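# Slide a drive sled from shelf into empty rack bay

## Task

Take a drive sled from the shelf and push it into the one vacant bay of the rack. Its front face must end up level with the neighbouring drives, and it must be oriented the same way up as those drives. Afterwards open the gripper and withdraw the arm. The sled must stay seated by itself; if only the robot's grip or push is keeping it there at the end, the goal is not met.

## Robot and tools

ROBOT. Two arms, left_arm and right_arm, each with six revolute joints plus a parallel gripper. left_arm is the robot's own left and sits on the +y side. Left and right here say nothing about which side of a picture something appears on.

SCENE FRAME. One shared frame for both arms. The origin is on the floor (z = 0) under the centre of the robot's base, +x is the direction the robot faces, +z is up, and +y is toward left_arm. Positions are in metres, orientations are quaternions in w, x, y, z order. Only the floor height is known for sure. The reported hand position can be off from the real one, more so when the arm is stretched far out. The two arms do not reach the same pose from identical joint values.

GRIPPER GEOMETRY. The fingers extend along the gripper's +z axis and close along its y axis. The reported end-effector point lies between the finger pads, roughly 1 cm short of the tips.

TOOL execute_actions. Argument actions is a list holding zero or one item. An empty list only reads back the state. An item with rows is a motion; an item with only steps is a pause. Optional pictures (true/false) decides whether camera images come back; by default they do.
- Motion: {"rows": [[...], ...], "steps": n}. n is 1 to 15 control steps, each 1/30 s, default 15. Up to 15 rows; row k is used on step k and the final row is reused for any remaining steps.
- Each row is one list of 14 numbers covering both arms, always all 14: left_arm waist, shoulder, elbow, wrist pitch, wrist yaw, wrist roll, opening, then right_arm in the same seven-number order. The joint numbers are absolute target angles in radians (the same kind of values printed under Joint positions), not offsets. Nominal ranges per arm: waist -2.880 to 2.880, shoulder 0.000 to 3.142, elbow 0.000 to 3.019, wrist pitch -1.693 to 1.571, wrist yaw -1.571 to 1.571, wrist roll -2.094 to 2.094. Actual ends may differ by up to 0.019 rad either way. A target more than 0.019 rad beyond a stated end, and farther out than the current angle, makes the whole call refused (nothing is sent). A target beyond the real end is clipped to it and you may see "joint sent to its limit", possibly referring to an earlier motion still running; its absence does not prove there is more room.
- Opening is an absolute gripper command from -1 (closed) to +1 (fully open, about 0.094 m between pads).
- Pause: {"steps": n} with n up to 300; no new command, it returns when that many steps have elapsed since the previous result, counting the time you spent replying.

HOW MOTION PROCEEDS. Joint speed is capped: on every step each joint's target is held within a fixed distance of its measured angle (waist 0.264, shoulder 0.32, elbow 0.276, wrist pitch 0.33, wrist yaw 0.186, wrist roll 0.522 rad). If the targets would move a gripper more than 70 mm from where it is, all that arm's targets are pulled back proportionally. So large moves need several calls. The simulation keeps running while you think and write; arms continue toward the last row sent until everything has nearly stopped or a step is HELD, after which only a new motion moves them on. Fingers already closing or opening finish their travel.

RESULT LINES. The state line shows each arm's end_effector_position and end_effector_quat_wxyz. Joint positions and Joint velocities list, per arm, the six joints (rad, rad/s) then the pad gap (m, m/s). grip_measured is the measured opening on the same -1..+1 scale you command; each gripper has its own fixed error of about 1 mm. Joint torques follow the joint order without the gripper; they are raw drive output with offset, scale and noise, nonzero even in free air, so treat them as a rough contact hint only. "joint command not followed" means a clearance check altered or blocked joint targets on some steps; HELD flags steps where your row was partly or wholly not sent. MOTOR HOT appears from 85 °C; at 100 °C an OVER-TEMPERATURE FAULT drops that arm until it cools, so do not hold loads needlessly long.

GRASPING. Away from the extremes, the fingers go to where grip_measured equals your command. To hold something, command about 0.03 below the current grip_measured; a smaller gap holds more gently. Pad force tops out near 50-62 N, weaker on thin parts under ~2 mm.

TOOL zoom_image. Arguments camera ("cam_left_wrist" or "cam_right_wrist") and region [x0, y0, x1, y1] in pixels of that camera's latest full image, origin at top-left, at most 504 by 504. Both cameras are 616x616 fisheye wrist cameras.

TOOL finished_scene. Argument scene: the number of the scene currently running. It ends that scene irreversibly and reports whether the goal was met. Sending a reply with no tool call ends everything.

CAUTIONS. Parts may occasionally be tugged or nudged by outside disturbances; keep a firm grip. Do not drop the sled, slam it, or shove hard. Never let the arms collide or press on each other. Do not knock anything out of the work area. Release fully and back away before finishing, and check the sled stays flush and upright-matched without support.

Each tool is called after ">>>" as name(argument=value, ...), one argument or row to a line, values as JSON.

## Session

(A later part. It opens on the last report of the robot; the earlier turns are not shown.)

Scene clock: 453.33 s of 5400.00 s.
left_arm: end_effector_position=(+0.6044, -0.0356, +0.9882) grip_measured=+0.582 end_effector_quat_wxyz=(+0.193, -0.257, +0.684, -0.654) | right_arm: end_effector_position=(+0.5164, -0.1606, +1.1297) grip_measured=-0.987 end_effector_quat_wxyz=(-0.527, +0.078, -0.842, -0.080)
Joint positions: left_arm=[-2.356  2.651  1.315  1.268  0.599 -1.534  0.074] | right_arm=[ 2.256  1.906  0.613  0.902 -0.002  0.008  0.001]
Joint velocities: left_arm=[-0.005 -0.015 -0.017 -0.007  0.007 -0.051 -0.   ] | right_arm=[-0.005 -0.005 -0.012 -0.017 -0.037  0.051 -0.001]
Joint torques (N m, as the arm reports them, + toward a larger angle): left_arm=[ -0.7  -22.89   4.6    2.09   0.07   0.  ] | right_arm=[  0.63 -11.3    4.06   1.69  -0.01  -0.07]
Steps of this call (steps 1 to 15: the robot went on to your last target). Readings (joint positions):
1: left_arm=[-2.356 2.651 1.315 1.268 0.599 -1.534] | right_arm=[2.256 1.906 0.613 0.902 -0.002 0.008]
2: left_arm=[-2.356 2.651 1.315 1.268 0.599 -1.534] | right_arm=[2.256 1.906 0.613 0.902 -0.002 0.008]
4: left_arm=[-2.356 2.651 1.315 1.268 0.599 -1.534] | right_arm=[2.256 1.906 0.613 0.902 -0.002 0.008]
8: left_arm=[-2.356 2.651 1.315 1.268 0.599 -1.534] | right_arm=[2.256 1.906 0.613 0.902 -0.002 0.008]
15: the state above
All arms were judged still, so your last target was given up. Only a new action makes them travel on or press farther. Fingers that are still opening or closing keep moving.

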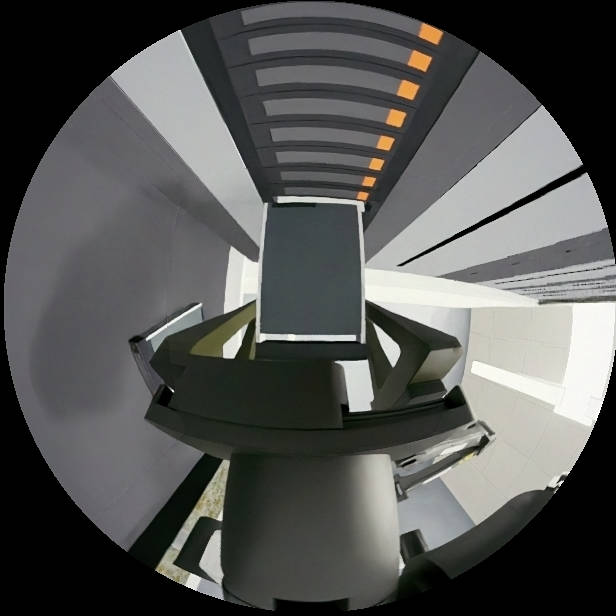

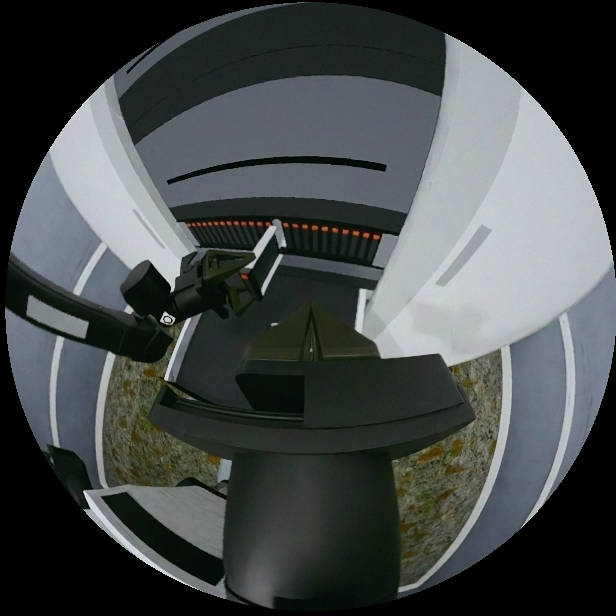

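>>> execute_actions(
  actions=[
    {"rows":[[-2.35,2.604,1.345,1.268,0.6,-1.54,0.54,2.25,1.9,0.62,0.9,0,0,-1],[-2.35,2.604,1.345,1.268,0.6,-1.54,0.54,2.25,1.9,0.62,0.9,0,0,-1],[-2.35,2.604,1.345,1.268,0.6,-1.54,0.54,2.25,1.9,0.62,0.9,0,0,-1],[-2.35,2.604,1.345,1.268,0.6,-1.54,0.54,2.25,1.9,0.62,0.9,0,0,-1],[-2.35,2.604,1.345,1.268,0.6,-1.54,0.54,2.25,1.9,0.62,0.9,0,0,-1],[-2.35,2.604,1.345,1.268,0.6,-1.54,0.54,2.25,1.9,0.62,0.9,0,0,-1],[-2.35,2.604,1.345,1.268,0.6,-1.54,0.54,2.25,1.9,0.62,0.9,0,0,-1],[-2.34,2.604,1.375,1.25,0.61,-1.54,0.54,2.25,1.9,0.62,0.9,0,0,-1]]},
  ],
)

Scene clock: 461.17 s of 5400.00 s.
left_arm: end_effector_position=(+0.6117, -0.0384, +0.9976) grip_measured=+0.582 end_effector_quat_wxyz=(+0.193, -0.248, +0.682, -0.660) | right_arm: end_effector_position=(+0.5164, -0.1606, +1.1297) grip_measured=-0.987 end_effector_quat_wxyz=(-0.527, +0.078, -0.842, -0.080)
Joint positions: left_arm=[-2.354  2.64   1.331  1.257  0.614 -1.534  0.074] | right_arm=[ 2.256  1.906  0.613  0.902 -0.002  0.008  0.001]
Joint velocities: left_arm=[-0.005 -0.005 -0.012  0.002 -0.022 -0.051  0.001] | right_arm=[ 0.005 -0.015 -0.007 -0.012 -0.037  0.007 -0.   ]
Joint torques (N m, as the arm reports them, + toward a larger angle): left_arm=[ -0.39 -23.49   5.65   1.72  -0.19   0.  ] | right_arm=[  0.47 -11.21   4.12   1.68  -0.01  -0.06]
Steps of this call (steps 1 to 90: nothing new was sent; then 4.33 s passed at rest; steps 91 to 105: all 15 steps of this action). Readings (joint positions):
91: left_arm=[-2.356 2.650 1.315 1.268 0.599 -1.534] | right_arm=[2.256 1.906 0.613 0.902 -0.002 0.008]
92: left_arm=[-2.356 2.649 1.315 1.268 0.599 -1.534] | right_arm=[2.256 1.906 0.613 0.902 -0.002 0.008]
94: left_arm=[-2.356 2.647 1.315 1.268 0.599 -1.534] | right_arm=[2.256 1.906 0.613 0.902 -0.002 0.008]
98: left_arm=[-2.355 2.640 1.318 1.265 0.603 -1.534] | right_arm=[2.256 1.906 0.613 0.902 -0.002 0.008]
105: the state above

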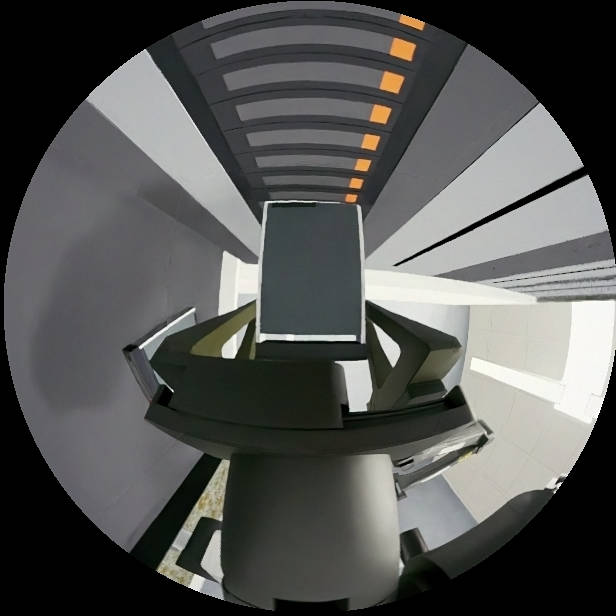

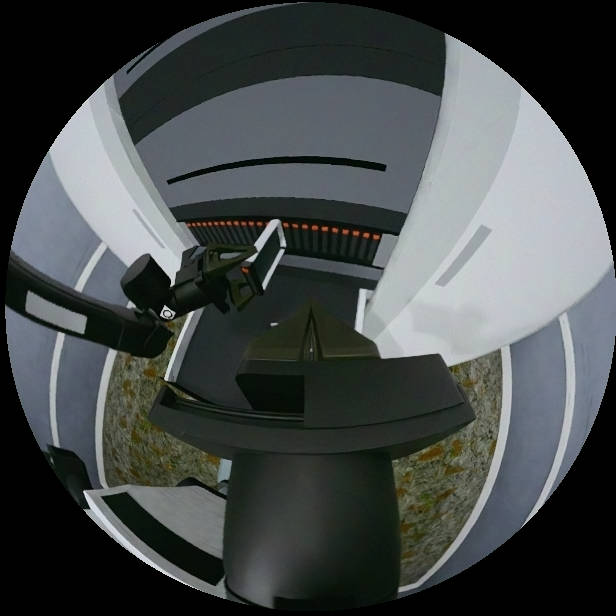

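Aligned in height; advancing further.

>>> execute_actions(
  actions=[
    {"rows":[[-2.335,2.61,1.40,1.235,0.62,-1.54,0.54,2.25,1.9,0.62,0.9,0,0,-1],[-2.335,2.61,1.40,1.235,0.62,-1.54,0.54,2.25,1.9,0.62,0.9,0,0,-1],[-2.335,2.61,1.40,1.235,0.62,-1.54,0.54,2.25,1.9,0.62,0.9,0,0,-1],[-2.335,2.61,1.40,1.235,0.62,-1.54,0.54,2.25,1.9,0.62,0.9,0,0,-1],[-2.335,2.61,1.40,1.235,0.62,-1.54,0.54,2.25,1.9,0.62,0.9,0,0,-1],[-2.325,2.62,1.44,1.21,0.63,-1.54,0.54,2.25,1.9,0.62,0.9,0,0,-1]]},
  ],
)

>>> zoom_image(
  camera="cam_right_wrist",
  region=[200,200,340,310],
)

Scene clock: 468.07 s of 5400.00 s.
left_arm: end_effector_position=(+0.6289, -0.0383, +0.9969) grip_measured=+0.582 end_effector_quat_wxyz=(+0.183, -0.252, +0.683, -0.660) | right_arm: end_effector_position=(+0.5164, -0.1606, +1.1297) grip_measured=-0.987 end_effector_quat_wxyz=(-0.527, +0.078, -0.842, -0.080)
Joint positions: left_arm=[-2.342  2.647  1.383  1.202  0.636 -1.545  0.074] | right_arm=[ 2.256  1.906  0.613  0.902 -0.002  0.008  0.001]
Joint velocities: left_arm=[-0.005 -0.015 -0.012 -0.017  0.051 -0.007  0.001] | right_arm=[-0.005  0.015 -0.017  0.002 -0.051  0.007 -0.   ]
Joint torques (N m, as the arm reports them, + toward a larger angle): left_arm=[  0.36 -23.28   6.89   2.41  -0.25   0.13] | right_arm=[  0.78 -11.25   4.07   1.74  -0.01  -0.06]
Steps of this call (steps 1 to 15: the robot went on to your last target; steps 16 to 90: nothing new was sent; then 3.40 s passed at rest; steps 91 to 105: all 15 steps of this action). Readings (joint positions):
91: left_arm=[-2.353 2.640 1.334 1.254 0.618 -1.534] | right_arm=[2.256 1.906 0.613 0.902 -0.002 0.008]
92: left_arm=[-2.353 2.640 1.338 1.248 0.619 -1.535] | right_arm=[2.256 1.906 0.613 0.902 -0.002 0.008]
94: left_arm=[-2.351 2.640 1.347 1.236 0.619 -1.537] | right_arm=[2.256 1.906 0.613 0.902 -0.002 0.008]
98: left_arm=[-2.345 2.644 1.373 1.211 0.633 -1.540] | right_arm=[2.256 1.906 0.613 0.902 -0.002 0.008]
105: the state above

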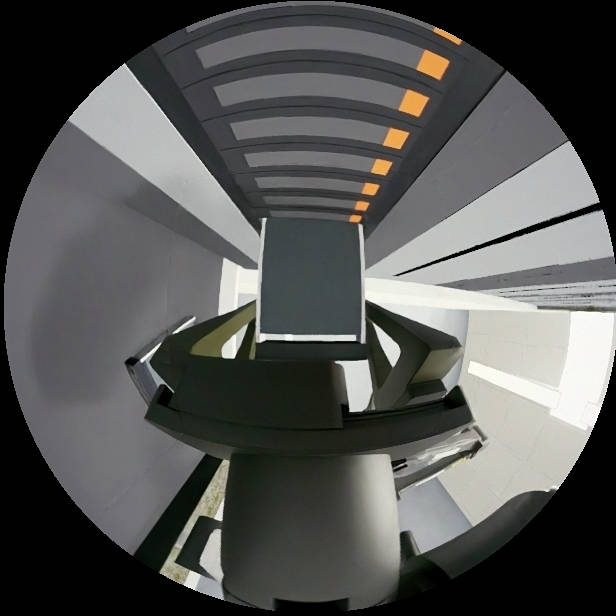

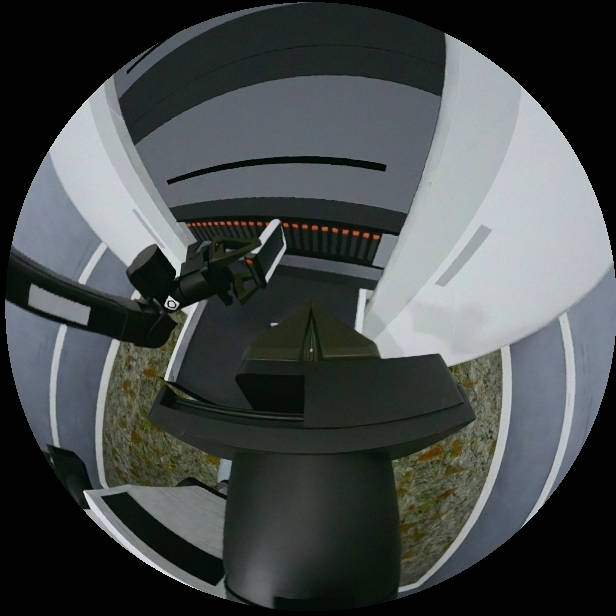

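Region (200, 200, 340, 310) of cam_right_wrist's 616x616 image, scaled by 3.600, with more detail than that image has; it fills the top 396 rows of this view, and the rest is white.

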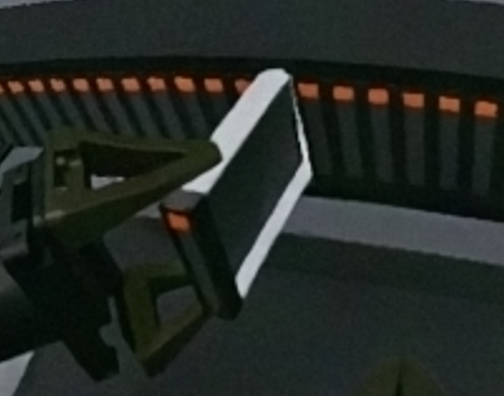

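>>> execute_actions(
  actions=[
    {"rows":[[-2.315,2.63,1.48,1.17,0.645,-1.54,0.54,2.25,1.9,0.62,0.9,0,0,-1],[-2.315,2.63,1.48,1.17,0.645,-1.54,0.54,2.25,1.9,0.62,0.9,0,0,-1],[-2.315,2.63,1.48,1.17,0.645,-1.54,0.54,2.25,1.9,0.62,0.9,0,0,-1],[-2.315,2.63,1.48,1.17,0.645,-1.54,0.54,2.25,1.9,0.62,0.9,0,0,-1],[-2.315,2.63,1.48,1.17,0.645,-1.54,0.54,2.25,1.9,0.62,0.9,0,0,-1],[-2.3,2.65,1.54,1.13,0.66,-1.54,0.54,2.25,1.9,0.62,0.9,0,0,-1],[-2.3,2.65,1.54,1.13,0.66,-1.54,0.54,2.25,1.9,0.62,0.9,0,0,-1],[-2.3,2.65,1.54,1.13,0.66,-1.54,0.54,2.25,1.9,0.62,0.9,0,0,-1],[-2.3,2.65,1.54,1.13,0.66,-1.54,0.54,2.25,1.9,0.62,0.9,0,0,-1],[-2.3,2.65,1.54,1.13,0.66,-1.54,0.54,2.25,1.9,0.62,0.9,0,0,-1],[-2.285,2.67,1.60,1.09,0.675,-1.54,0.54,2.25,1.9,0.62,0.9,0,0,-1]]},
  ],
)

Scene clock: 478.17 s of 5400.00 s.
left_arm: end_effector_position=(+0.6567, -0.0399, +0.9950) grip_measured=+0.582 end_effector_quat_wxyz=(-0.165, +0.235, -0.686, +0.669) | right_arm: end_effector_position=(+0.5164, -0.1606, +1.1297) grip_measured=-0.987 end_effector_quat_wxyz=(-0.527, +0.078, -0.842, -0.080)
Joint positions: left_arm=[-2.319  2.679  1.497  1.124  0.712 -1.55   0.074] | right_arm=[ 2.256  1.906  0.613  0.902 -0.002  0.008  0.001]
Joint velocities: left_arm=[-0.005 -0.005  0.046 -0.002  0.007  0.066 -0.001] | right_arm=[ 0.005 -0.015  0.007  0.012  0.037 -0.051  0.001]
Joint torques (N m, as the arm reports them, + toward a larger angle): left_arm=[  2.27 -23.39  10.27   0.52  -1.72   0.15] | right_arm=[  0.84 -11.11   4.07   1.69   0.    -0.06]
Steps of this call (steps 1 to 15: the robot went on to your last target; steps 16 to 90: nothing new was sent; then 6.60 s passed at rest; steps 91 to 105: all 15 steps of this action). Readings (joint positions):
91: left_arm=[-2.341 2.648 1.388 1.196 0.641 -1.545] | right_arm=[2.256 1.906 0.613 0.902 -0.002 0.008]
92: left_arm=[-2.339 2.650 1.399 1.187 0.642 -1.545] | right_arm=[2.256 1.906 0.613 0.902 -0.002 0.008]
94: left_arm=[-2.335 2.653 1.416 1.171 0.651 -1.550] | right_arm=[2.256 1.906 0.613 0.902 -0.002 0.008]
98: left_arm=[-2.327 2.664 1.455 1.146 0.672 -1.553] | right_arm=[2.256 1.906 0.613 0.902 -0.002 0.008]
105: the state above

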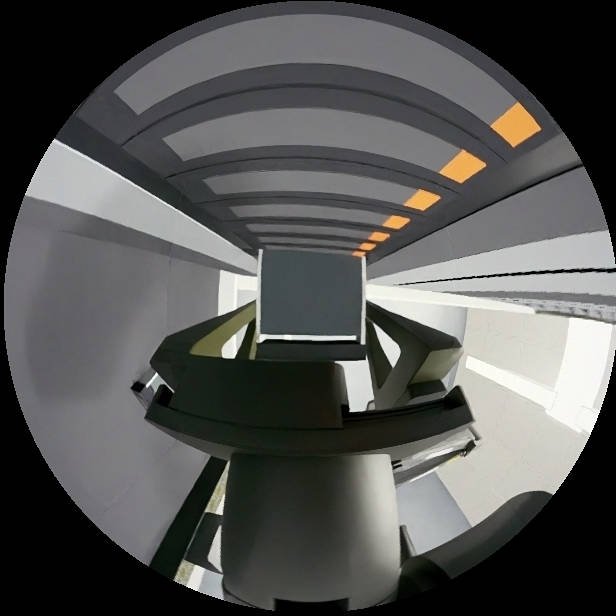

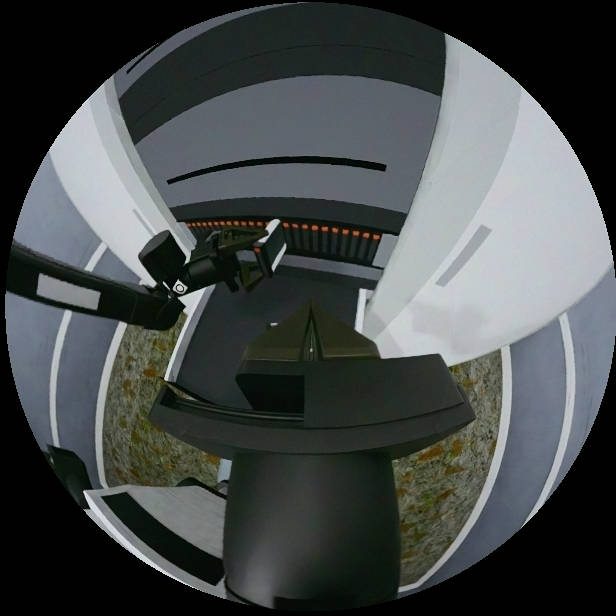

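>>> execute_actions(
  actions=[
    {"rows":[[-2.325,2.65,1.52,1.124,0.71,-1.545,0.54,2.25,1.9,0.62,0.9,0,0,-1],[-2.325,2.65,1.52,1.124,0.71,-1.545,0.54,2.25,1.9,0.62,0.9,0,0,-1],[-2.325,2.65,1.52,1.124,0.71,-1.545,0.54,2.25,1.9,0.62,0.9,0,0,-1],[-2.325,2.65,1.52,1.124,0.71,-1.545,0.7,2.25,1.9,0.62,0.9,0,0,-1],[-2.325,2.65,1.52,1.124,0.71,-1.545,0.85,2.25,1.9,0.62,0.9,0,0,-1],[-2.325,2.65,1.52,1.124,0.71,-1.545,1,2.25,1.9,0.62,0.9,0,0,-1]]},
  ],
  pictures=false,
)

>>> execute_actions(
  actions=[
    {"rows":[[-2.34,2.63,1.43,1.19,0.68,-1.545,1,2.25,1.9,0.62,0.9,0,0,-1],[-2.34,2.63,1.43,1.19,0.68,-1.545,1,2.25,1.9,0.62,0.9,0,0,-1],[-2.34,2.63,1.43,1.19,0.68,-1.545,1,2.25,1.9,0.62,0.9,0,0,-1],[-2.36,2.61,1.33,1.25,0.65,-1.545,1,2.25,1.9,0.62,0.9,0,0,-1],[-2.36,2.61,1.33,1.25,0.65,-1.545,1,2.25,1.9,0.62,0.9,0,0,-1],[-2.36,2.61,1.33,1.25,0.65,-1.545,1,2.25,1.9,0.62,0.9,0,0,-1],[-2.375,2.59,1.22,1.33,0.62,-1.545,1,2.25,1.9,0.62,0.9,0,0,-1]]},
  ],
)

Scene clock: 494.27 s of 5400.00 s.
left_arm: end_effector_position=(+0.6564, -0.0410, +0.9960) grip_measured=+1.000 end_effector_quat_wxyz=(-0.164, +0.233, -0.686, +0.669) | right_arm: end_effector_position=(+0.5164, -0.1606, +1.1297) grip_measured=-0.987 end_effector_quat_wxyz=(-0.527, +0.078, -0.842, -0.080)
Joint positions: left_arm=[-2.32   2.678  1.496  1.124  0.713 -1.549  0.094] | right_arm=[ 2.256  1.906  0.613  0.902 -0.002  0.008  0.001]
Joint velocities: left_arm=[-0.015 -0.005  0.012  0.002 -0.095 -0.022  0.   ] | right_arm=[ 0.005 -0.005 -0.022  0.002 -0.037 -0.022 -0.001]
Joint torques (N m, as the arm reports them, + toward a larger angle): left_arm=[ -1.74 -24.2    5.23   2.05  -0.12   0.11] | right_arm=[  0.73 -11.29   4.09   1.7    0.    -0.07]
Steps of this call (steps 1 to 15: the robot went on to your last target; steps 16 to 90: nothing new was sent; then 12.60 s passed at rest; steps 91 to 105: all 15 steps of this action). Readings (joint positions):
91: left_arm=[-2.320 2.680 1.496 1.124 0.717 -1.549] | right_arm=[2.256 1.906 0.613 0.902 -0.002 0.008]
92: left_arm=[-2.320 2.680 1.496 1.124 0.717 -1.549] | right_arm=[2.256 1.906 0.613 0.902 -0.002 0.008]
94: left_arm=[-2.320 2.680 1.496 1.124 0.716 -1.549] | right_arm=[2.256 1.906 0.613 0.902 -0.002 0.008]
98: left_arm=[-2.320 2.678 1.496 1.124 0.713 -1.549] | right_arm=[2.256 1.906 0.613 0.902 -0.002 0.008]
105: the state above

Scene clock: 494.77 s of 5400.00 s.
left_arm: end_effector_position=(+0.5666, -0.0426, +0.9962) grip_measured=+1.000 end_effector_quat_wxyz=(+0.165, -0.252, +0.692, -0.656) | right_arm: end_effector_position=(+0.5164, -0.1606, +1.1297) grip_measured=-0.987 end_effector_quat_wxyz=(-0.527, +0.078, -0.842, -0.080)
Joint positions: left_arm=[-2.379  2.609  1.211  1.305  0.624 -1.549  0.094] | right_arm=[ 2.256  1.906  0.613  0.902 -0.002  0.008  0.001]
Joint velocities: left_arm=[ 0.005 -0.024 -0.012  0.056 -0.066 -0.095  0.   ] | right_arm=[-0.005  0.005  0.007  0.007  0.007  0.022 -0.   ]
Joint torques (N m, as the arm reports them, + toward a larger angle): left_arm=[ -0.89 -20.94   2.86   3.13  -0.17   0.11] | right_arm=[  0.7  -11.25   4.11   1.68   0.01  -0.07]
Steps of this call (steps 1 to 15: all 15 steps of this action). Readings (joint positions):
1: left_arm=[-2.321 2.675 1.487 1.132 0.696 -1.549] | right_arm=[2.256 1.906 0.613 0.902 -0.002 0.008]
2: left_arm=[-2.321 2.668 1.468 1.145 0.686 -1.549] | right_arm=[2.256 1.906 0.613 0.902 -0.002 0.008]
4: left_arm=[-2.325 2.655 1.425 1.172 0.665 -1.549] | right_arm=[2.256 1.906 0.613 0.902 -0.002 0.008]
8: left_arm=[-2.344 2.617 1.286 1.263 0.627 -1.549] | right_arm=[2.256 1.906 0.613 0.902 -0.002 0.008]
15: the state above

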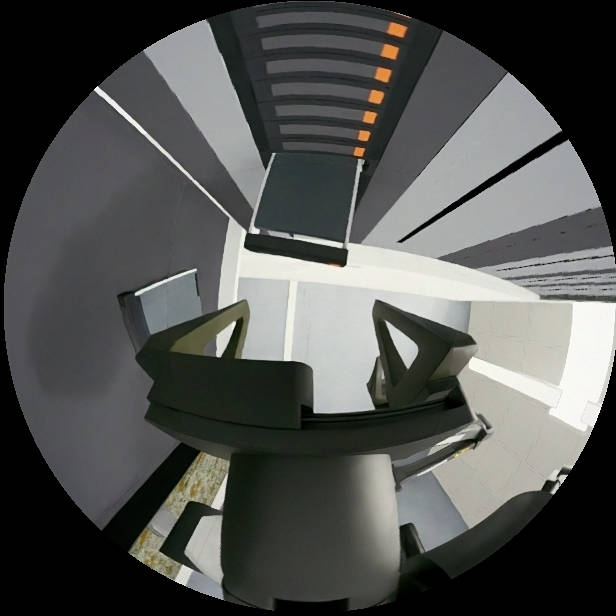

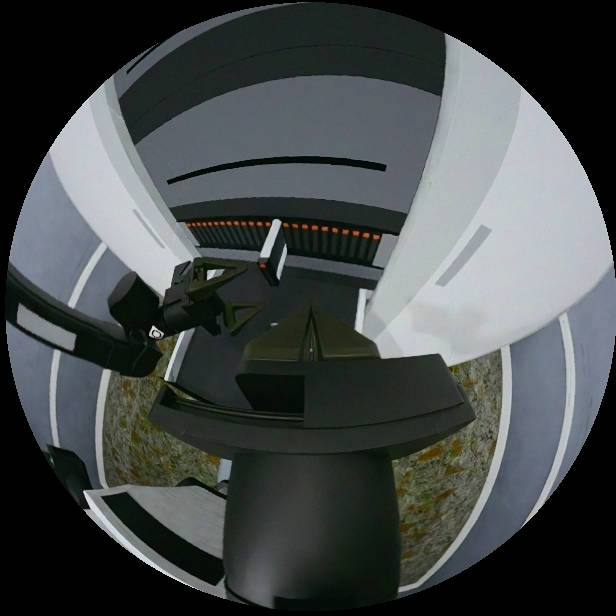

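>>> execute_actions(
  actions=[
    {"rows":[[-2.38,2.57,1.05,1.5,0.62,-1.545,0,2.1,1.8,0.55,0.9,0,0,-1],[-2.38,2.57,1.05,1.5,0.62,-1.545,-0.5,2.1,1.8,0.55,0.9,0,0,-1],[-2.38,2.57,1.05,1.5,0.62,-1.545,-1,2.1,1.8,0.55,0.9,0,0,-1],[-2.38,2.57,1.05,1.5,0.62,-1.545,-1,2.1,1.8,0.55,0.9,0,0,-1],[-2.38,2.57,1.05,1.5,0.62,-1.545,-1,2.1,1.8,0.55,0.9,0,0,-1],[-2.38,2.57,1.05,1.5,0.62,-1.545,-1,2.1,1.8,0.55,0.9,0,0,-1],[-2.42,2.57,1.05,1.5,0.4,-1.545,-1,2.1,1.8,0.55,0.9,0,0,-1],[-2.42,2.57,1.05,1.5,0.4,-1.545,-1,2.1,1.8,0.55,0.9,0,0,-1],[-2.46,2.57,1.05,1.5,0.2,-1.545,-1,2.1,1.8,0.55,0.9,0,0,-1],[-2.46,2.57,1.05,1.5,0.2,-1.545,-1,2.1,1.8,0.55,0.9,0,0,-1],[-2.5,2.57,1.05,1.5,0,-1.545,-1,2.1,1.8,0.55,0.9,0,0,-1]]},
  ],
  pictures=false,
)

>>> execute_actions(
  actions=[
    {"steps":25},
  ],
)

Scene clock: 508.63 s of 5400.00 s.
left_arm: end_effector_position=(+0.5484, -0.0054, +1.0038) grip_measured=-0.982 end_effector_quat_wxyz=(+0.339, -0.402, +0.627, -0.575) | right_arm: end_effector_position=(+0.5182, -0.2504, +1.1688) grip_measured=-0.987 end_effector_quat_wxyz=(-0.556, +0.010, -0.831, -0.032)
Joint positions: left_arm=[-2.49   2.582  1.04   1.477  0.008 -1.549  0.001] | right_arm=[2.094 1.786 0.556 0.902 0.002 0.008 0.001]
Joint velocities: left_arm=[-0.357 -0.005 -0.007  0.012 -0.037 -0.037 -0.   ] | right_arm=[ 0.054 -0.005  0.002 -0.017  0.081 -0.007 -0.001]
Joint torques (N m, as the arm reports them, + toward a larger angle): left_arm=[  0.13 -18.49   2.01   3.24  -0.21   0.11] | right_arm=[ 0.74 -8.54  3.5   1.68 -0.17 -0.06]
Steps of this call (steps 1 to 15: the robot went on to your last target; steps 16 to 90: nothing new was sent; then 10.37 s passed at rest; steps 91 to 105: all 15 steps of this action). Readings (joint positions):
91: left_arm=[-2.378 2.607 1.194 1.341 0.620 -1.549] | right_arm=[2.246 1.899 0.607 0.902 -0.005 0.008]
92: left_arm=[-2.378 2.598 1.156 1.394 0.619 -1.549] | right_arm=[2.227 1.884 0.594 0.902 -0.006 0.008]
94: left_arm=[-2.378 2.580 1.076 1.454 0.619 -1.549] | right_arm=[2.159 1.840 0.565 0.902 -0.004 0.008]
98: left_arm=[-2.389 2.582 1.038 1.473 0.451 -1.549] | right_arm=[2.074 1.788 0.556 0.902 0.002 0.008]
105: the state above

Scene clock: 509.47 s of 5400.00 s.
left_arm: end_effector_position=(+0.5435, -0.0151, +1.0044) grip_measured=-0.982 end_effector_quat_wxyz=(+0.336, -0.397, +0.629, -0.578) | right_arm: end_effector_position=(+0.5182, -0.2498, +1.1688) grip_measured=-0.987 end_effector_quat_wxyz=(-0.556, +0.011, -0.831, -0.033)
Joint positions: left_arm=[-2.509  2.582  1.04   1.477  0.003 -1.549  0.001] | right_arm=[2.095 1.786 0.556 0.902 0.002 0.008 0.001]
Joint velocities: left_arm=[ 0.005 -0.005 -0.007 -0.007  0.037 -0.007 -0.001] | right_arm=[-0.015 -0.015  0.007  0.012  0.051 -0.037 -0.001]
Joint torques (N m, as the arm reports them, + toward a larger angle): left_arm=[ -0.43 -18.54   2.11   3.21  -0.15   0.11] | right_arm=[ 1.27 -8.47  3.5   1.73 -0.16 -0.05]
Steps of this call (steps 1 to 25: the robot went on to your last target). Readings (joint positions):
1: left_arm=[-2.501 2.582 1.040 1.477 0.006 -1.549] | right_arm=[2.095 1.786 0.556 0.902 0.002 0.008]
2: left_arm=[-2.509 2.582 1.040 1.477 0.006 -1.549] | right_arm=[2.095 1.786 0.556 0.902 0.002 0.008]
4: left_arm=[-2.514 2.582 1.040 1.477 0.006 -1.549] | right_arm=[2.095 1.786 0.556 0.902 0.002 0.008]
8: left_arm=[-2.510 2.582 1.040 1.477 0.003 -1.549] | right_arm=[2.095 1.786 0.556 0.902 0.002 0.008]
25: the state above

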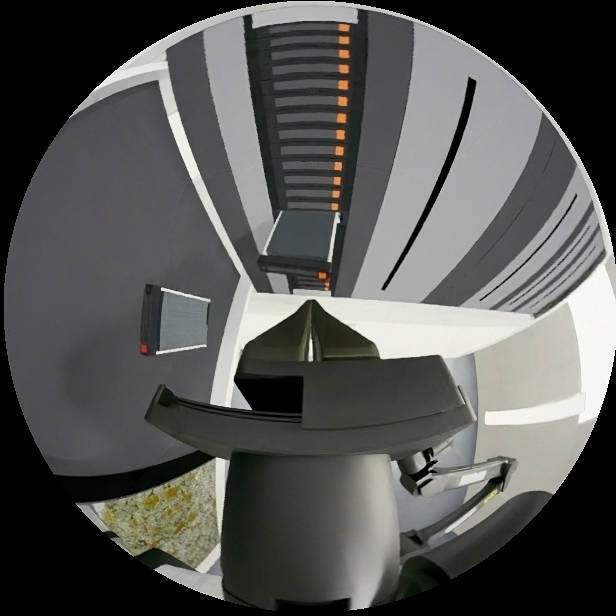

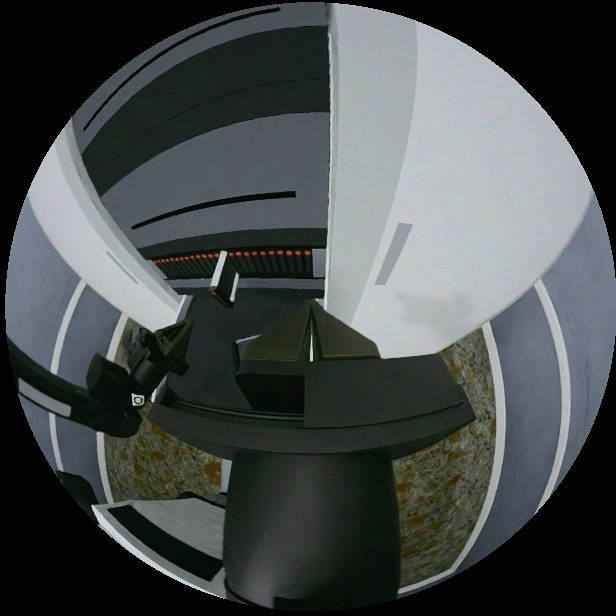

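>>> execute_actions(
  actions=[
    {"rows":[[-2.5,2.58,1.15,1.41,0,-1.545,-1,2.1,1.8,0.55,0.9,0,0,-1],[-2.5,2.58,1.15,1.41,0,-1.545,-1,2.1,1.8,0.55,0.9,0,0,-1],[-2.5,2.58,1.15,1.41,0,-1.545,-1,2.1,1.8,0.55,0.9,0,0,-1],[-2.5,2.58,1.15,1.41,0,-1.545,-1,2.1,1.8,0.55,0.9,0,0,-1],[-2.485,2.6,1.27,1.33,0,-1.545,-1,2.1,1.8,0.55,0.9,0,0,-1]]},
  ],
)

Scene clock: 517.67 s of 5400.00 s.
left_arm: end_effector_position=(+0.6103, -0.0420, +1.0169) grip_measured=-0.982 end_effector_quat_wxyz=(+0.349, -0.390, +0.612, -0.594) | right_arm: end_effector_position=(+0.5182, -0.2498, +1.1688) grip_measured=-0.987 end_effector_quat_wxyz=(-0.556, +0.011, -0.831, -0.033)
Joint positions: left_arm=[-2.5    2.599  1.237  1.353  0.006 -1.549  0.001] | right_arm=[2.095 1.786 0.556 0.902 0.002 0.008 0.001]
Joint velocities: left_arm=[-0.005  0.005  0.002 -0.007 -0.007 -0.022  0.001] | right_arm=[-0.005 -0.015  0.002  0.017 -0.022 -0.022  0.   ]
Joint torques (N m, as the arm reports them, + toward a larger angle): left_arm=[ -0.12 -19.71   4.86   1.05  -0.31   0.12] | right_arm=[ 1.17 -8.71  3.55  1.7  -0.16 -0.07]
Steps of this call (steps 1 to 15: the robot went on to your last target; steps 16 to 90: nothing new was sent; then 4.70 s passed at rest; steps 91 to 105: all 15 steps of this action). Readings (joint positions):
91: left_arm=[-2.509 2.582 1.048 1.466 0.003 -1.549] | right_arm=[2.095 1.786 0.556 0.902 0.002 0.008]
92: left_arm=[-2.509 2.585 1.067 1.447 0.003 -1.549] | right_arm=[2.095 1.786 0.556 0.902 0.002 0.008]
94: left_arm=[-2.509 2.590 1.111 1.427 0.003 -1.549] | right_arm=[2.095 1.786 0.556 0.902 0.002 0.008]
98: left_arm=[-2.502 2.598 1.234 1.354 0.006 -1.549] | right_arm=[2.095 1.786 0.556 0.902 0.002 0.008]
105: the state above

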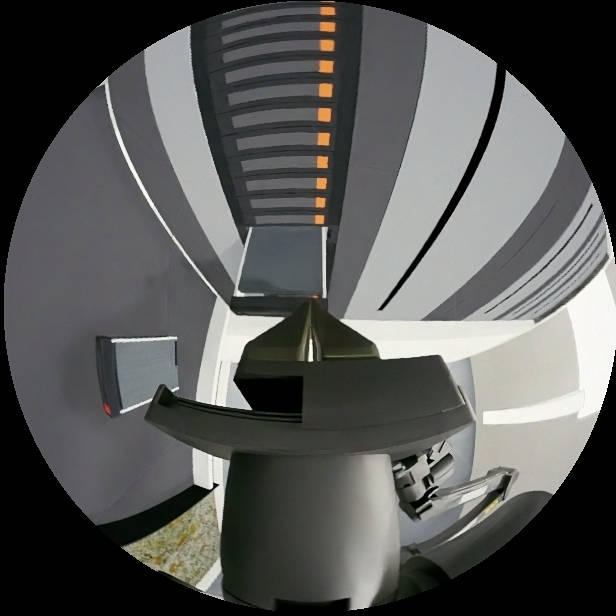

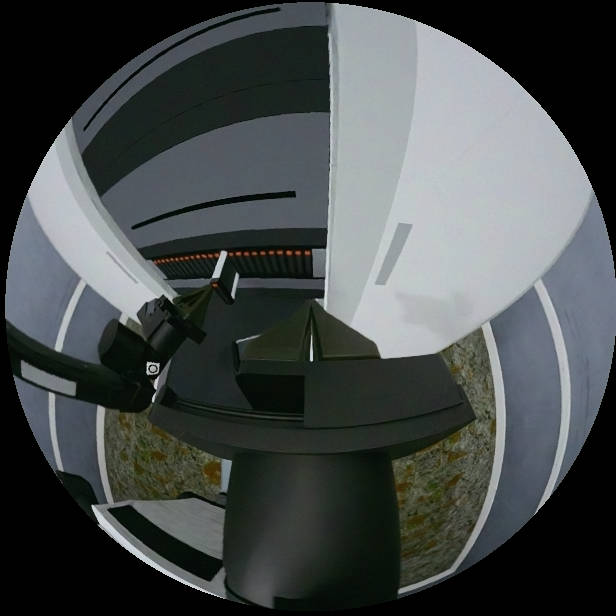

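>>> execute_actions(
  actions=[
    {"rows":[[-2.495,2.635,1.27,1.37,0,-1.545,-1,2.1,1.8,0.55,0.9,0,0,-1],[-2.495,2.635,1.27,1.37,0,-1.545,-1,2.1,1.8,0.55,0.9,0,0,-1],[-2.495,2.635,1.27,1.37,0,-1.545,-1,2.1,1.8,0.55,0.9,0,0,-1],[-2.495,2.635,1.27,1.37,0,-1.545,-1,2.1,1.8,0.55,0.9,0,0,-1],[-2.495,2.635,1.27,1.37,0,-1.545,-1,2.1,1.8,0.55,0.9,0,0,-1],[-2.495,2.635,1.27,1.37,0,-1.545,-1,2.1,1.8,0.55,0.9,0,0,-1],[-2.495,2.635,1.27,1.37,0,-1.545,-1,2.1,1.8,0.55,0.9,0,0,-1],[-2.48,2.64,1.34,1.33,0,-1.545,-1,2.1,1.8,0.55,0.9,0,0,-1]]},
  ],
)

Scene clock: 525.03 s of 5400.00 s.
left_arm: end_effector_position=(+0.6103, -0.0406, +0.9928) grip_measured=-0.982 end_effector_quat_wxyz=(+0.346, -0.394, +0.617, -0.587) | right_arm: end_effector_position=(+0.5182, -0.2498, +1.1688) grip_measured=-0.987 end_effector_quat_wxyz=(-0.556, +0.011, -0.831, -0.033)
Joint positions: left_arm=[-2.496  2.649  1.271  1.349  0.007 -1.549  0.001] | right_arm=[2.095 1.786 0.556 0.902 0.002 0.008 0.001]
Joint velocities: left_arm=[-0.005 -0.015  0.027 -0.012 -0.022  0.022 -0.001] | right_arm=[-0.005  0.005  0.002  0.012  0.037 -0.022  0.   ]
Joint torques (N m, as the arm reports them, + toward a larger angle): left_arm=[  0.34 -20.5    7.07   1.24  -0.33   0.12] | right_arm=[ 1.45 -8.86  3.53  1.73 -0.16 -0.06]
Steps of this call (steps 1 to 15: the robot went on to your last target; steps 16 to 90: nothing new was sent; then 3.87 s passed at rest; steps 91 to 105: all 15 steps of this action). Readings (joint positions):
91: left_arm=[-2.500 2.602 1.237 1.356 0.006 -1.549] | right_arm=[2.095 1.786 0.556 0.902 0.002 0.008]
92: left_arm=[-2.500 2.605 1.237 1.360 0.005 -1.549] | right_arm=[2.095 1.786 0.556 0.902 0.002 0.008]
94: left_arm=[-2.499 2.614 1.237 1.361 0.002 -1.549] | right_arm=[2.095 1.786 0.556 0.902 0.002 0.008]
98: left_arm=[-2.499 2.633 1.246 1.357 0.002 -1.549] | right_arm=[2.095 1.786 0.556 0.902 0.002 0.008]
105: the state above

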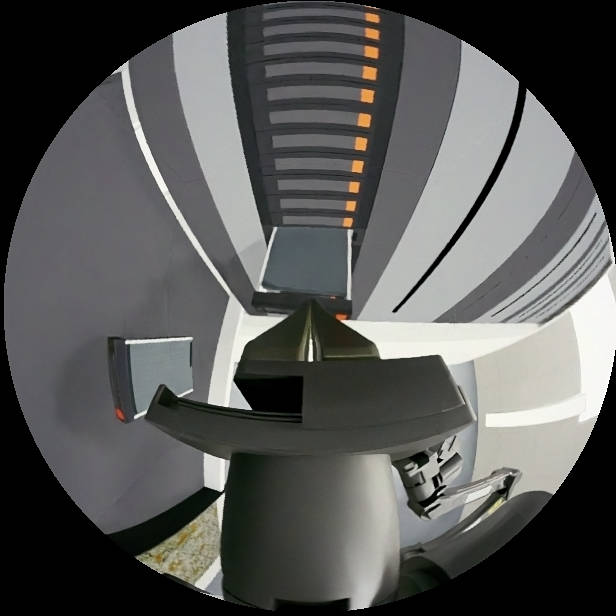

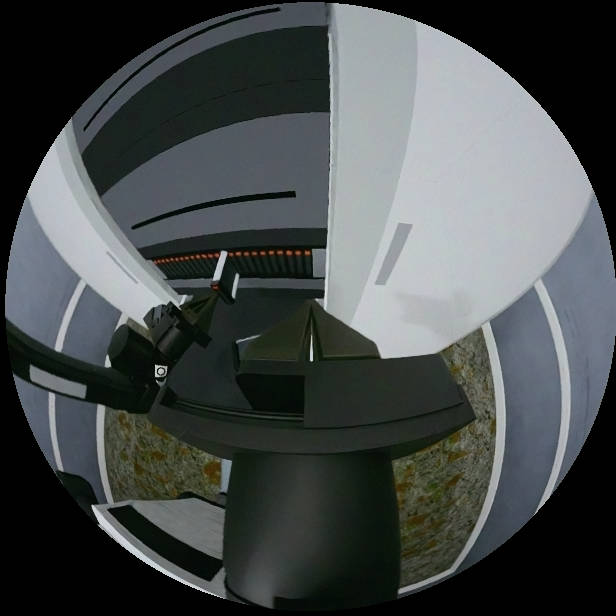

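>>> execute_actions(
  actions=[
    {"rows":[[-2.47,2.65,1.40,1.27,0,-1.545,-1,2.1,1.8,0.55,0.9,0,0,-1],[-2.47,2.65,1.40,1.27,0,-1.545,-1,2.1,1.8,0.55,0.9,0,0,-1],[-2.47,2.65,1.40,1.27,0,-1.545,-1,2.1,1.8,0.55,0.9,0,0,-1],[-2.47,2.65,1.40,1.27,0,-1.545,-1,2.1,1.8,0.55,0.9,0,0,-1],[-2.46,2.67,1.48,1.2,0,-1.545,-1,2.1,1.8,0.55,0.9,0,0,-1],[-2.46,2.67,1.48,1.2,0,-1.545,-1,2.1,1.8,0.55,0.9,0,0,-1],[-2.46,2.67,1.48,1.2,0,-1.545,-1,2.1,1.8,0.55,0.9,0,0,-1],[-2.46,2.67,1.48,1.2,0,-1.545,-1,2.1,1.8,0.55,0.9,0,0,-1],[-2.45,2.69,1.56,1.14,0,-1.545,-1,2.1,1.8,0.55,0.9,0,0,-1],[-2.45,2.69,1.56,1.14,0,-1.545,-1,2.1,1.8,0.55,0.9,0,0,-1],[-2.45,2.69,1.56,1.14,0,-1.545,-1,2.1,1.8,0.55,0.9,0,0,-1],[-2.45,2.69,1.56,1.14,0,-1.545,-1,2.1,1.8,0.55,0.9,0,0,-1],[-2.44,2.705,1.64,1.075,0,-1.545,-1,2.1,1.8,0.55,0.9,0,0,-1]]},
  ],
)

Scene clock: 536.53 s of 5400.00 s.
left_arm: end_effector_position=(+0.6882, -0.0328, +0.9884) grip_measured=-0.983 end_effector_quat_wxyz=(+0.361, -0.414, +0.610, -0.572) | right_arm: end_effector_position=(+0.5182, -0.2498, +1.1688) grip_measured=-0.987 end_effector_quat_wxyz=(-0.556, +0.011, -0.831, -0.033)
Joint positions: left_arm=[-2.444  2.688  1.482  1.166 -0.001 -1.548  0.001] | right_arm=[2.095 1.786 0.556 0.902 0.002 0.008 0.001]
Joint velocities: left_arm=[ 0.005 -0.005 -0.012  0.002  0.007 -0.007 -0.   ] | right_arm=[ 0.015 -0.005  0.007  0.012 -0.022 -0.051 -0.001]
Joint torques (N m, as the arm reports them, + toward a larger angle): left_arm=[ -0.87 -20.32  13.87  -2.03   0.02   0.11] | right_arm=[ 1.38 -8.78  3.59  1.72 -0.15 -0.05]
Steps of this call (steps 1 to 15: the robot went on to your last target; steps 16 to 90: nothing new was sent; then 8.00 s passed at rest; steps 91 to 105: all 15 steps of this action). Readings (joint positions):
91: left_arm=[-2.496 2.649 1.276 1.338 0.007 -1.549] | right_arm=[2.095 1.786 0.556 0.902 0.002 0.008]
92: left_arm=[-2.496 2.651 1.284 1.322 0.004 -1.549] | right_arm=[2.095 1.786 0.556 0.902 0.002 0.008]
94: left_arm=[-2.485 2.660 1.315 1.296 -0.008 -1.549] | right_arm=[2.095 1.786 0.556 0.902 0.002 0.008]
98: left_arm=[-2.454 2.681 1.433 1.220 -0.007 -1.549] | right_arm=[2.095 1.786 0.556 0.902 0.002 0.008]
105: the state above

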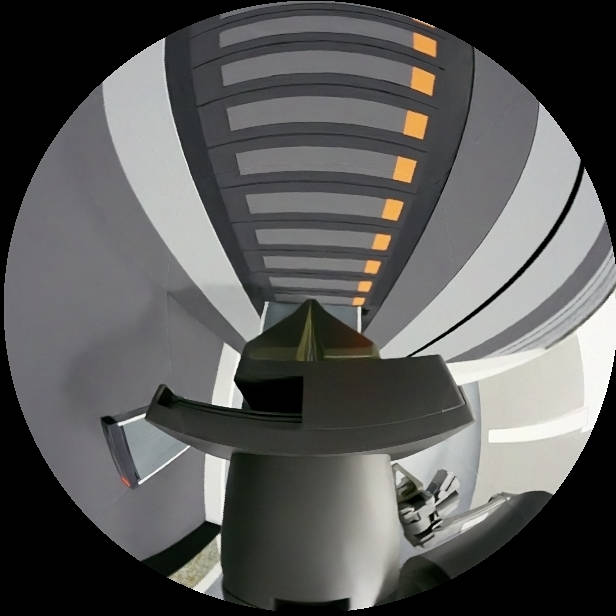

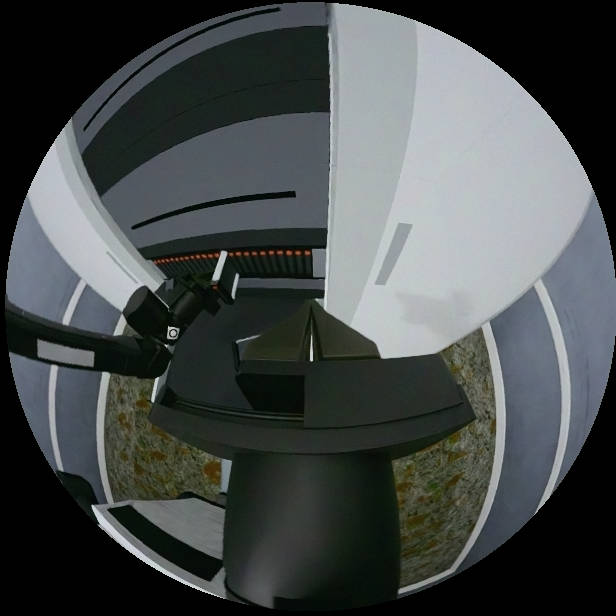

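>>> execute_actions(
  actions=[
    {"rows":[[-2.46,2.67,1.42,1.22,0,-1.545,-1,2.1,1.8,0.55,0.9,0,0,-1],[-2.46,2.67,1.42,1.22,0,-1.545,-1,2.1,1.8,0.55,0.9,0,0,-1],[-2.46,2.67,1.42,1.22,0,-1.545,-1,2.1,1.8,0.55,0.9,0,0,-1],[-2.48,2.64,1.3,1.32,0,-1.545,-1,2.1,1.8,0.55,0.9,0,0,-1],[-2.48,2.64,1.3,1.32,0,-1.545,-1,2.1,1.8,0.55,0.9,0,0,-1],[-2.48,2.64,1.3,1.32,0,-1.545,-1,2.1,1.8,0.55,0.9,0,0,-1],[-2.5,2.62,1.2,1.39,0,-1.545,-1,2.3,1.9,0.62,0.9,0,0,-1]]},
  ],
  pictures=false,
)

>>> execute_actions(
  actions=[
    {"steps":15},
  ],
)

Scene clock: 546.90 s of 5400.00 s.
left_arm: end_effector_position=(+0.5796, -0.0305, +0.9755) grip_measured=-0.983 end_effector_quat_wxyz=(+0.333, -0.404, +0.635, -0.567) | right_arm: end_effector_position=(+0.5027, -0.1211, +1.1316) grip_measured=-0.987 end_effector_quat_wxyz=(-0.523, +0.109, -0.839, -0.102)
Joint positions: left_arm=[-2.504  2.645  1.188  1.365 -0.002 -1.548  0.001] | right_arm=[ 2.333  1.901  0.605  0.902 -0.003  0.007  0.001]
Joint velocities: left_arm=[ 0.005 -0.024 -0.002  0.046 -0.022  0.007 -0.002] | right_arm=[ 0.122  0.054  0.002 -0.017  0.007  0.037  0.   ]
Joint torques (N m, as the arm reports them, + toward a larger angle): left_arm=[ -1.12 -20.66   2.67   3.24   0.08   0.11] | right_arm=[ -2.34 -11.18   4.75   1.79   0.04  -0.06]
Steps of this call (steps 1 to 15: the robot went on to your last target; steps 16 to 90: nothing new was sent; then 6.87 s passed at rest; steps 91 to 105: all 15 steps of this action). Readings (joint positions):
91: left_arm=[-2.444 2.686 1.467 1.178 -0.002 -1.548] | right_arm=[2.095 1.786 0.556 0.902 0.002 0.008]
92: left_arm=[-2.444 2.683 1.452 1.188 -0.002 -1.548] | right_arm=[2.095 1.786 0.556 0.902 0.002 0.008]
94: left_arm=[-2.447 2.679 1.414 1.215 -0.002 -1.548] | right_arm=[2.095 1.786 0.556 0.902 0.002 0.008]
98: left_arm=[-2.467 2.651 1.258 1.325 -0.002 -1.548] | right_arm=[2.127 1.801 0.564 0.902 0.007 0.008]
105: the state above

Scene clock: 547.40 s of 5400.00 s.
left_arm: end_effector_position=(+0.5804, -0.0308, +0.9779) grip_measured=-0.983 end_effector_quat_wxyz=(+0.334, -0.404, +0.634, -0.569) | right_arm: end_effector_position=(+0.5071, -0.1367, +1.1306) grip_measured=-0.987 end_effector_quat_wxyz=(-0.524, +0.097, -0.841, -0.094)
Joint positions: left_arm=[-2.504  2.642  1.188  1.367 -0.002 -1.548  0.001] | right_arm=[ 2.303  1.901  0.605  0.901 -0.002  0.007  0.001]
Joint velocities: left_arm=[-0.005  0.005  0.002 -0.002 -0.022 -0.007  0.001] | right_arm=[-0.015  0.005 -0.002  0.012  0.007 -0.081 -0.   ]
Joint torques (N m, as the arm reports them, + toward a larger angle): left_arm=[ -1.08 -20.78   2.81   3.16   0.09   0.11] | right_arm=[  1.13 -11.08   4.81   1.77   0.02  -0.05]
Steps of this call (steps 1 to 15: the robot went on to your last target). Readings (joint positions):
1: left_arm=[-2.504 2.644 1.188 1.366 -0.002 -1.548] | right_arm=[2.334 1.902 0.605 0.901 -0.003 0.007]
2: left_arm=[-2.504 2.643 1.188 1.367 -0.002 -1.548] | right_arm=[2.331 1.902 0.605 0.901 -0.003 0.007]
4: left_arm=[-2.504 2.642 1.188 1.367 -0.002 -1.548] | right_arm=[2.319 1.901 0.605 0.901 -0.003 0.007]
8: left_arm=[-2.504 2.642 1.188 1.367 -0.002 -1.548] | right_arm=[2.304 1.901 0.605 0.901 -0.002 0.007]
15: the state above

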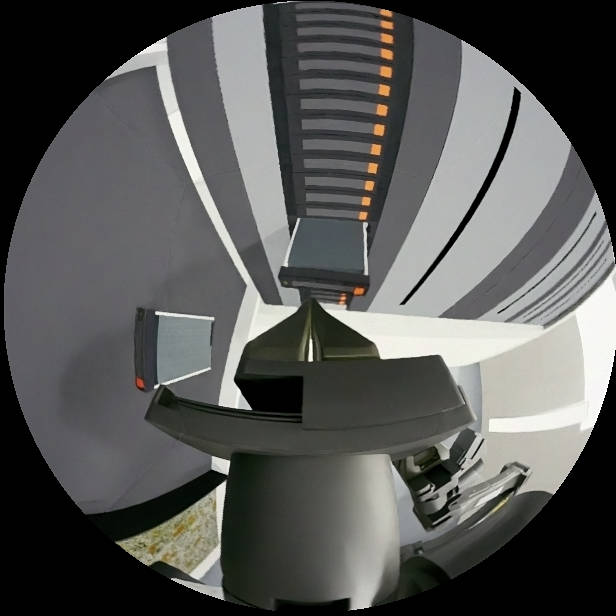

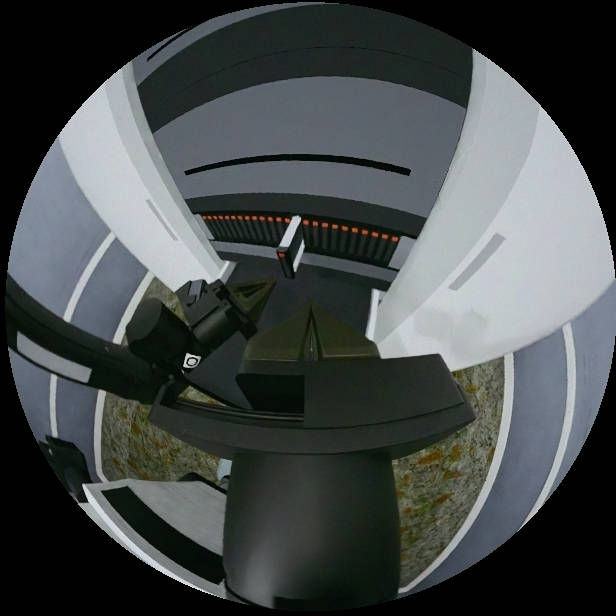

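>>> execute_actions(
  actions=[
    {"rows":[[-2.55,2.62,1.2,1.39,-0.15,-1.545,-1,2.1,1.7,0.55,0.9,0,0,-1],[-2.55,2.62,1.2,1.39,-0.15,-1.545,-1,2.1,1.7,0.55,0.9,0,0,-1],[-2.55,2.62,1.2,1.39,-0.15,-1.545,-1,2.1,1.7,0.55,0.9,0,0,-1],[-2.62,2.62,1.22,1.37,-0.3,-1.545,-1,2.1,1.7,0.55,0.9,0,0,-1],[-2.62,2.62,1.22,1.37,-0.3,-1.545,-1,2.1,1.7,0.55,0.9,0,0,-1],[-2.62,2.62,1.22,1.37,-0.3,-1.545,-1,2.1,1.7,0.55,0.9,0,0,-1],[-2.687,2.62,1.25,1.36,-0.445,-1.545,-1,2.1,1.7,0.55,0.9,0,0,-1]]},
  ],
  pictures=false,
)

>>> execute_actions(
  actions=[
    {"steps":20},
  ],
)

Scene clock: 565.00 s of 5400.00 s.
left_arm: end_effector_position=(+0.5508, -0.0984, +0.9997) grip_measured=-0.983 end_effector_quat_wxyz=(+0.412, -0.455, +0.580, -0.535) | right_arm: end_effector_position=(+0.5297, -0.2535, +1.2238) grip_measured=-0.987 end_effector_quat_wxyz=(-0.600, +0.007, -0.799, -0.032)
Joint positions: left_arm=[-2.72   2.638  1.235  1.367 -0.438 -1.548  0.001] | right_arm=[2.091 1.68  0.561 0.899 0.002 0.007 0.001]
Joint velocities: left_arm=[-0.015 -0.005  0.002  0.002 -0.066 -0.022 -0.   ] | right_arm=[ 0.112  0.132  0.002 -0.002 -0.066 -0.066  0.   ]
Joint torques (N m, as the arm reports them, + toward a larger angle): left_arm=[  1.32 -20.84   3.42   1.72  -0.32   0.11] | right_arm=[ 1.21 -8.35  4.38  1.85 -0.16 -0.05]
Steps of this call (steps 1 to 15: the robot went on to your last target; steps 16 to 90: nothing new was sent; then 14.10 s passed at rest; steps 91 to 105: all 15 steps of this action). Readings (joint positions):
91: left_arm=[-2.509 2.642 1.188 1.367 -0.078 -1.548] | right_arm=[2.295 1.893 0.602 0.900 -0.005 0.007]
92: left_arm=[-2.512 2.642 1.188 1.367 -0.122 -1.548] | right_arm=[2.278 1.875 0.592 0.898 -0.006 0.007]
94: left_arm=[-2.531 2.642 1.190 1.367 -0.224 -1.548] | right_arm=[2.216 1.817 0.572 0.898 -0.006 0.007]
98: left_arm=[-2.608 2.642 1.206 1.367 -0.415 -1.548] | right_arm=[2.087 1.693 0.562 0.898 0.002 0.007]
105: the state above

Scene clock: 565.67 s of 5400.00 s.
left_arm: end_effector_position=(+0.5621, -0.0800, +0.9984) grip_measured=-0.983 end_effector_quat_wxyz=(+0.422, -0.465, +0.572, -0.527) | right_arm: end_effector_position=(+0.5290, -0.2506, +1.2198) grip_measured=-0.987 end_effector_quat_wxyz=(-0.597, +0.010, -0.802, -0.034)
Joint positions: left_arm=[-2.689  2.638  1.235  1.367 -0.442 -1.548  0.001] | right_arm=[2.096 1.688 0.561 0.899 0.002 0.007 0.001]
Joint velocities: left_arm=[ 0.005  0.005 -0.002 -0.012  0.022  0.037  0.   ] | right_arm=[-0.024 -0.005 -0.007 -0.007  0.051 -0.007  0.   ]
Joint torques (N m, as the arm reports them, + toward a larger angle): left_arm=[ -1.13 -20.78   3.39   1.69  -0.13   0.1 ] | right_arm=[ 1.54 -8.38  4.14  1.91 -0.14 -0.06]
Steps of this call (steps 1 to 20: the robot went on to your last target). Readings (joint positions):
1: left_arm=[-2.719 2.638 1.235 1.367 -0.439 -1.548] | right_arm=[2.094 1.683 0.561 0.899 0.002 0.007]
2: left_arm=[-2.715 2.638 1.235 1.367 -0.440 -1.548] | right_arm=[2.095 1.686 0.561 0.899 0.002 0.007]
4: left_arm=[-2.707 2.638 1.235 1.367 -0.441 -1.548] | right_arm=[2.096 1.688 0.561 0.899 0.002 0.007]
8: left_arm=[-2.691 2.638 1.235 1.367 -0.442 -1.548] | right_arm=[2.096 1.688 0.561 0.899 0.002 0.007]
20: the state above

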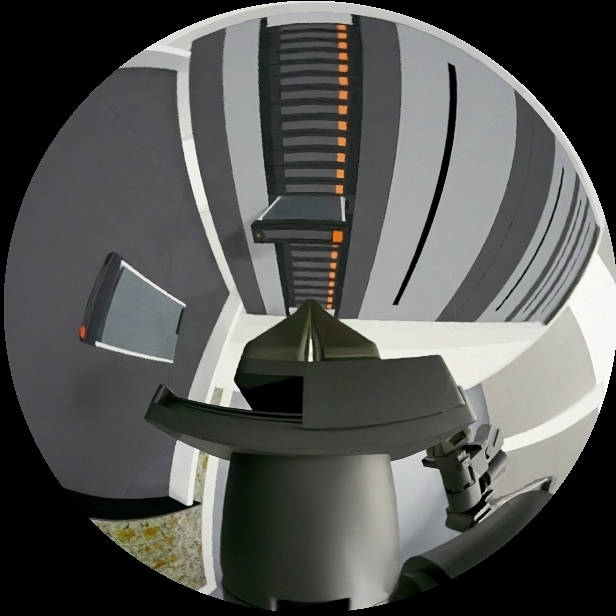

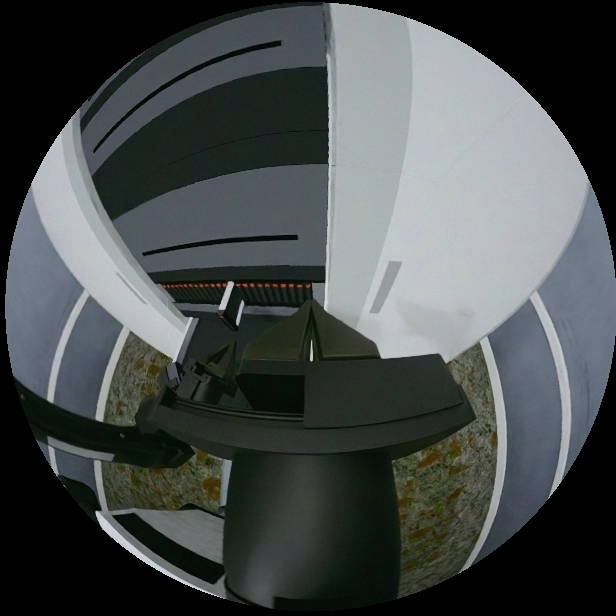

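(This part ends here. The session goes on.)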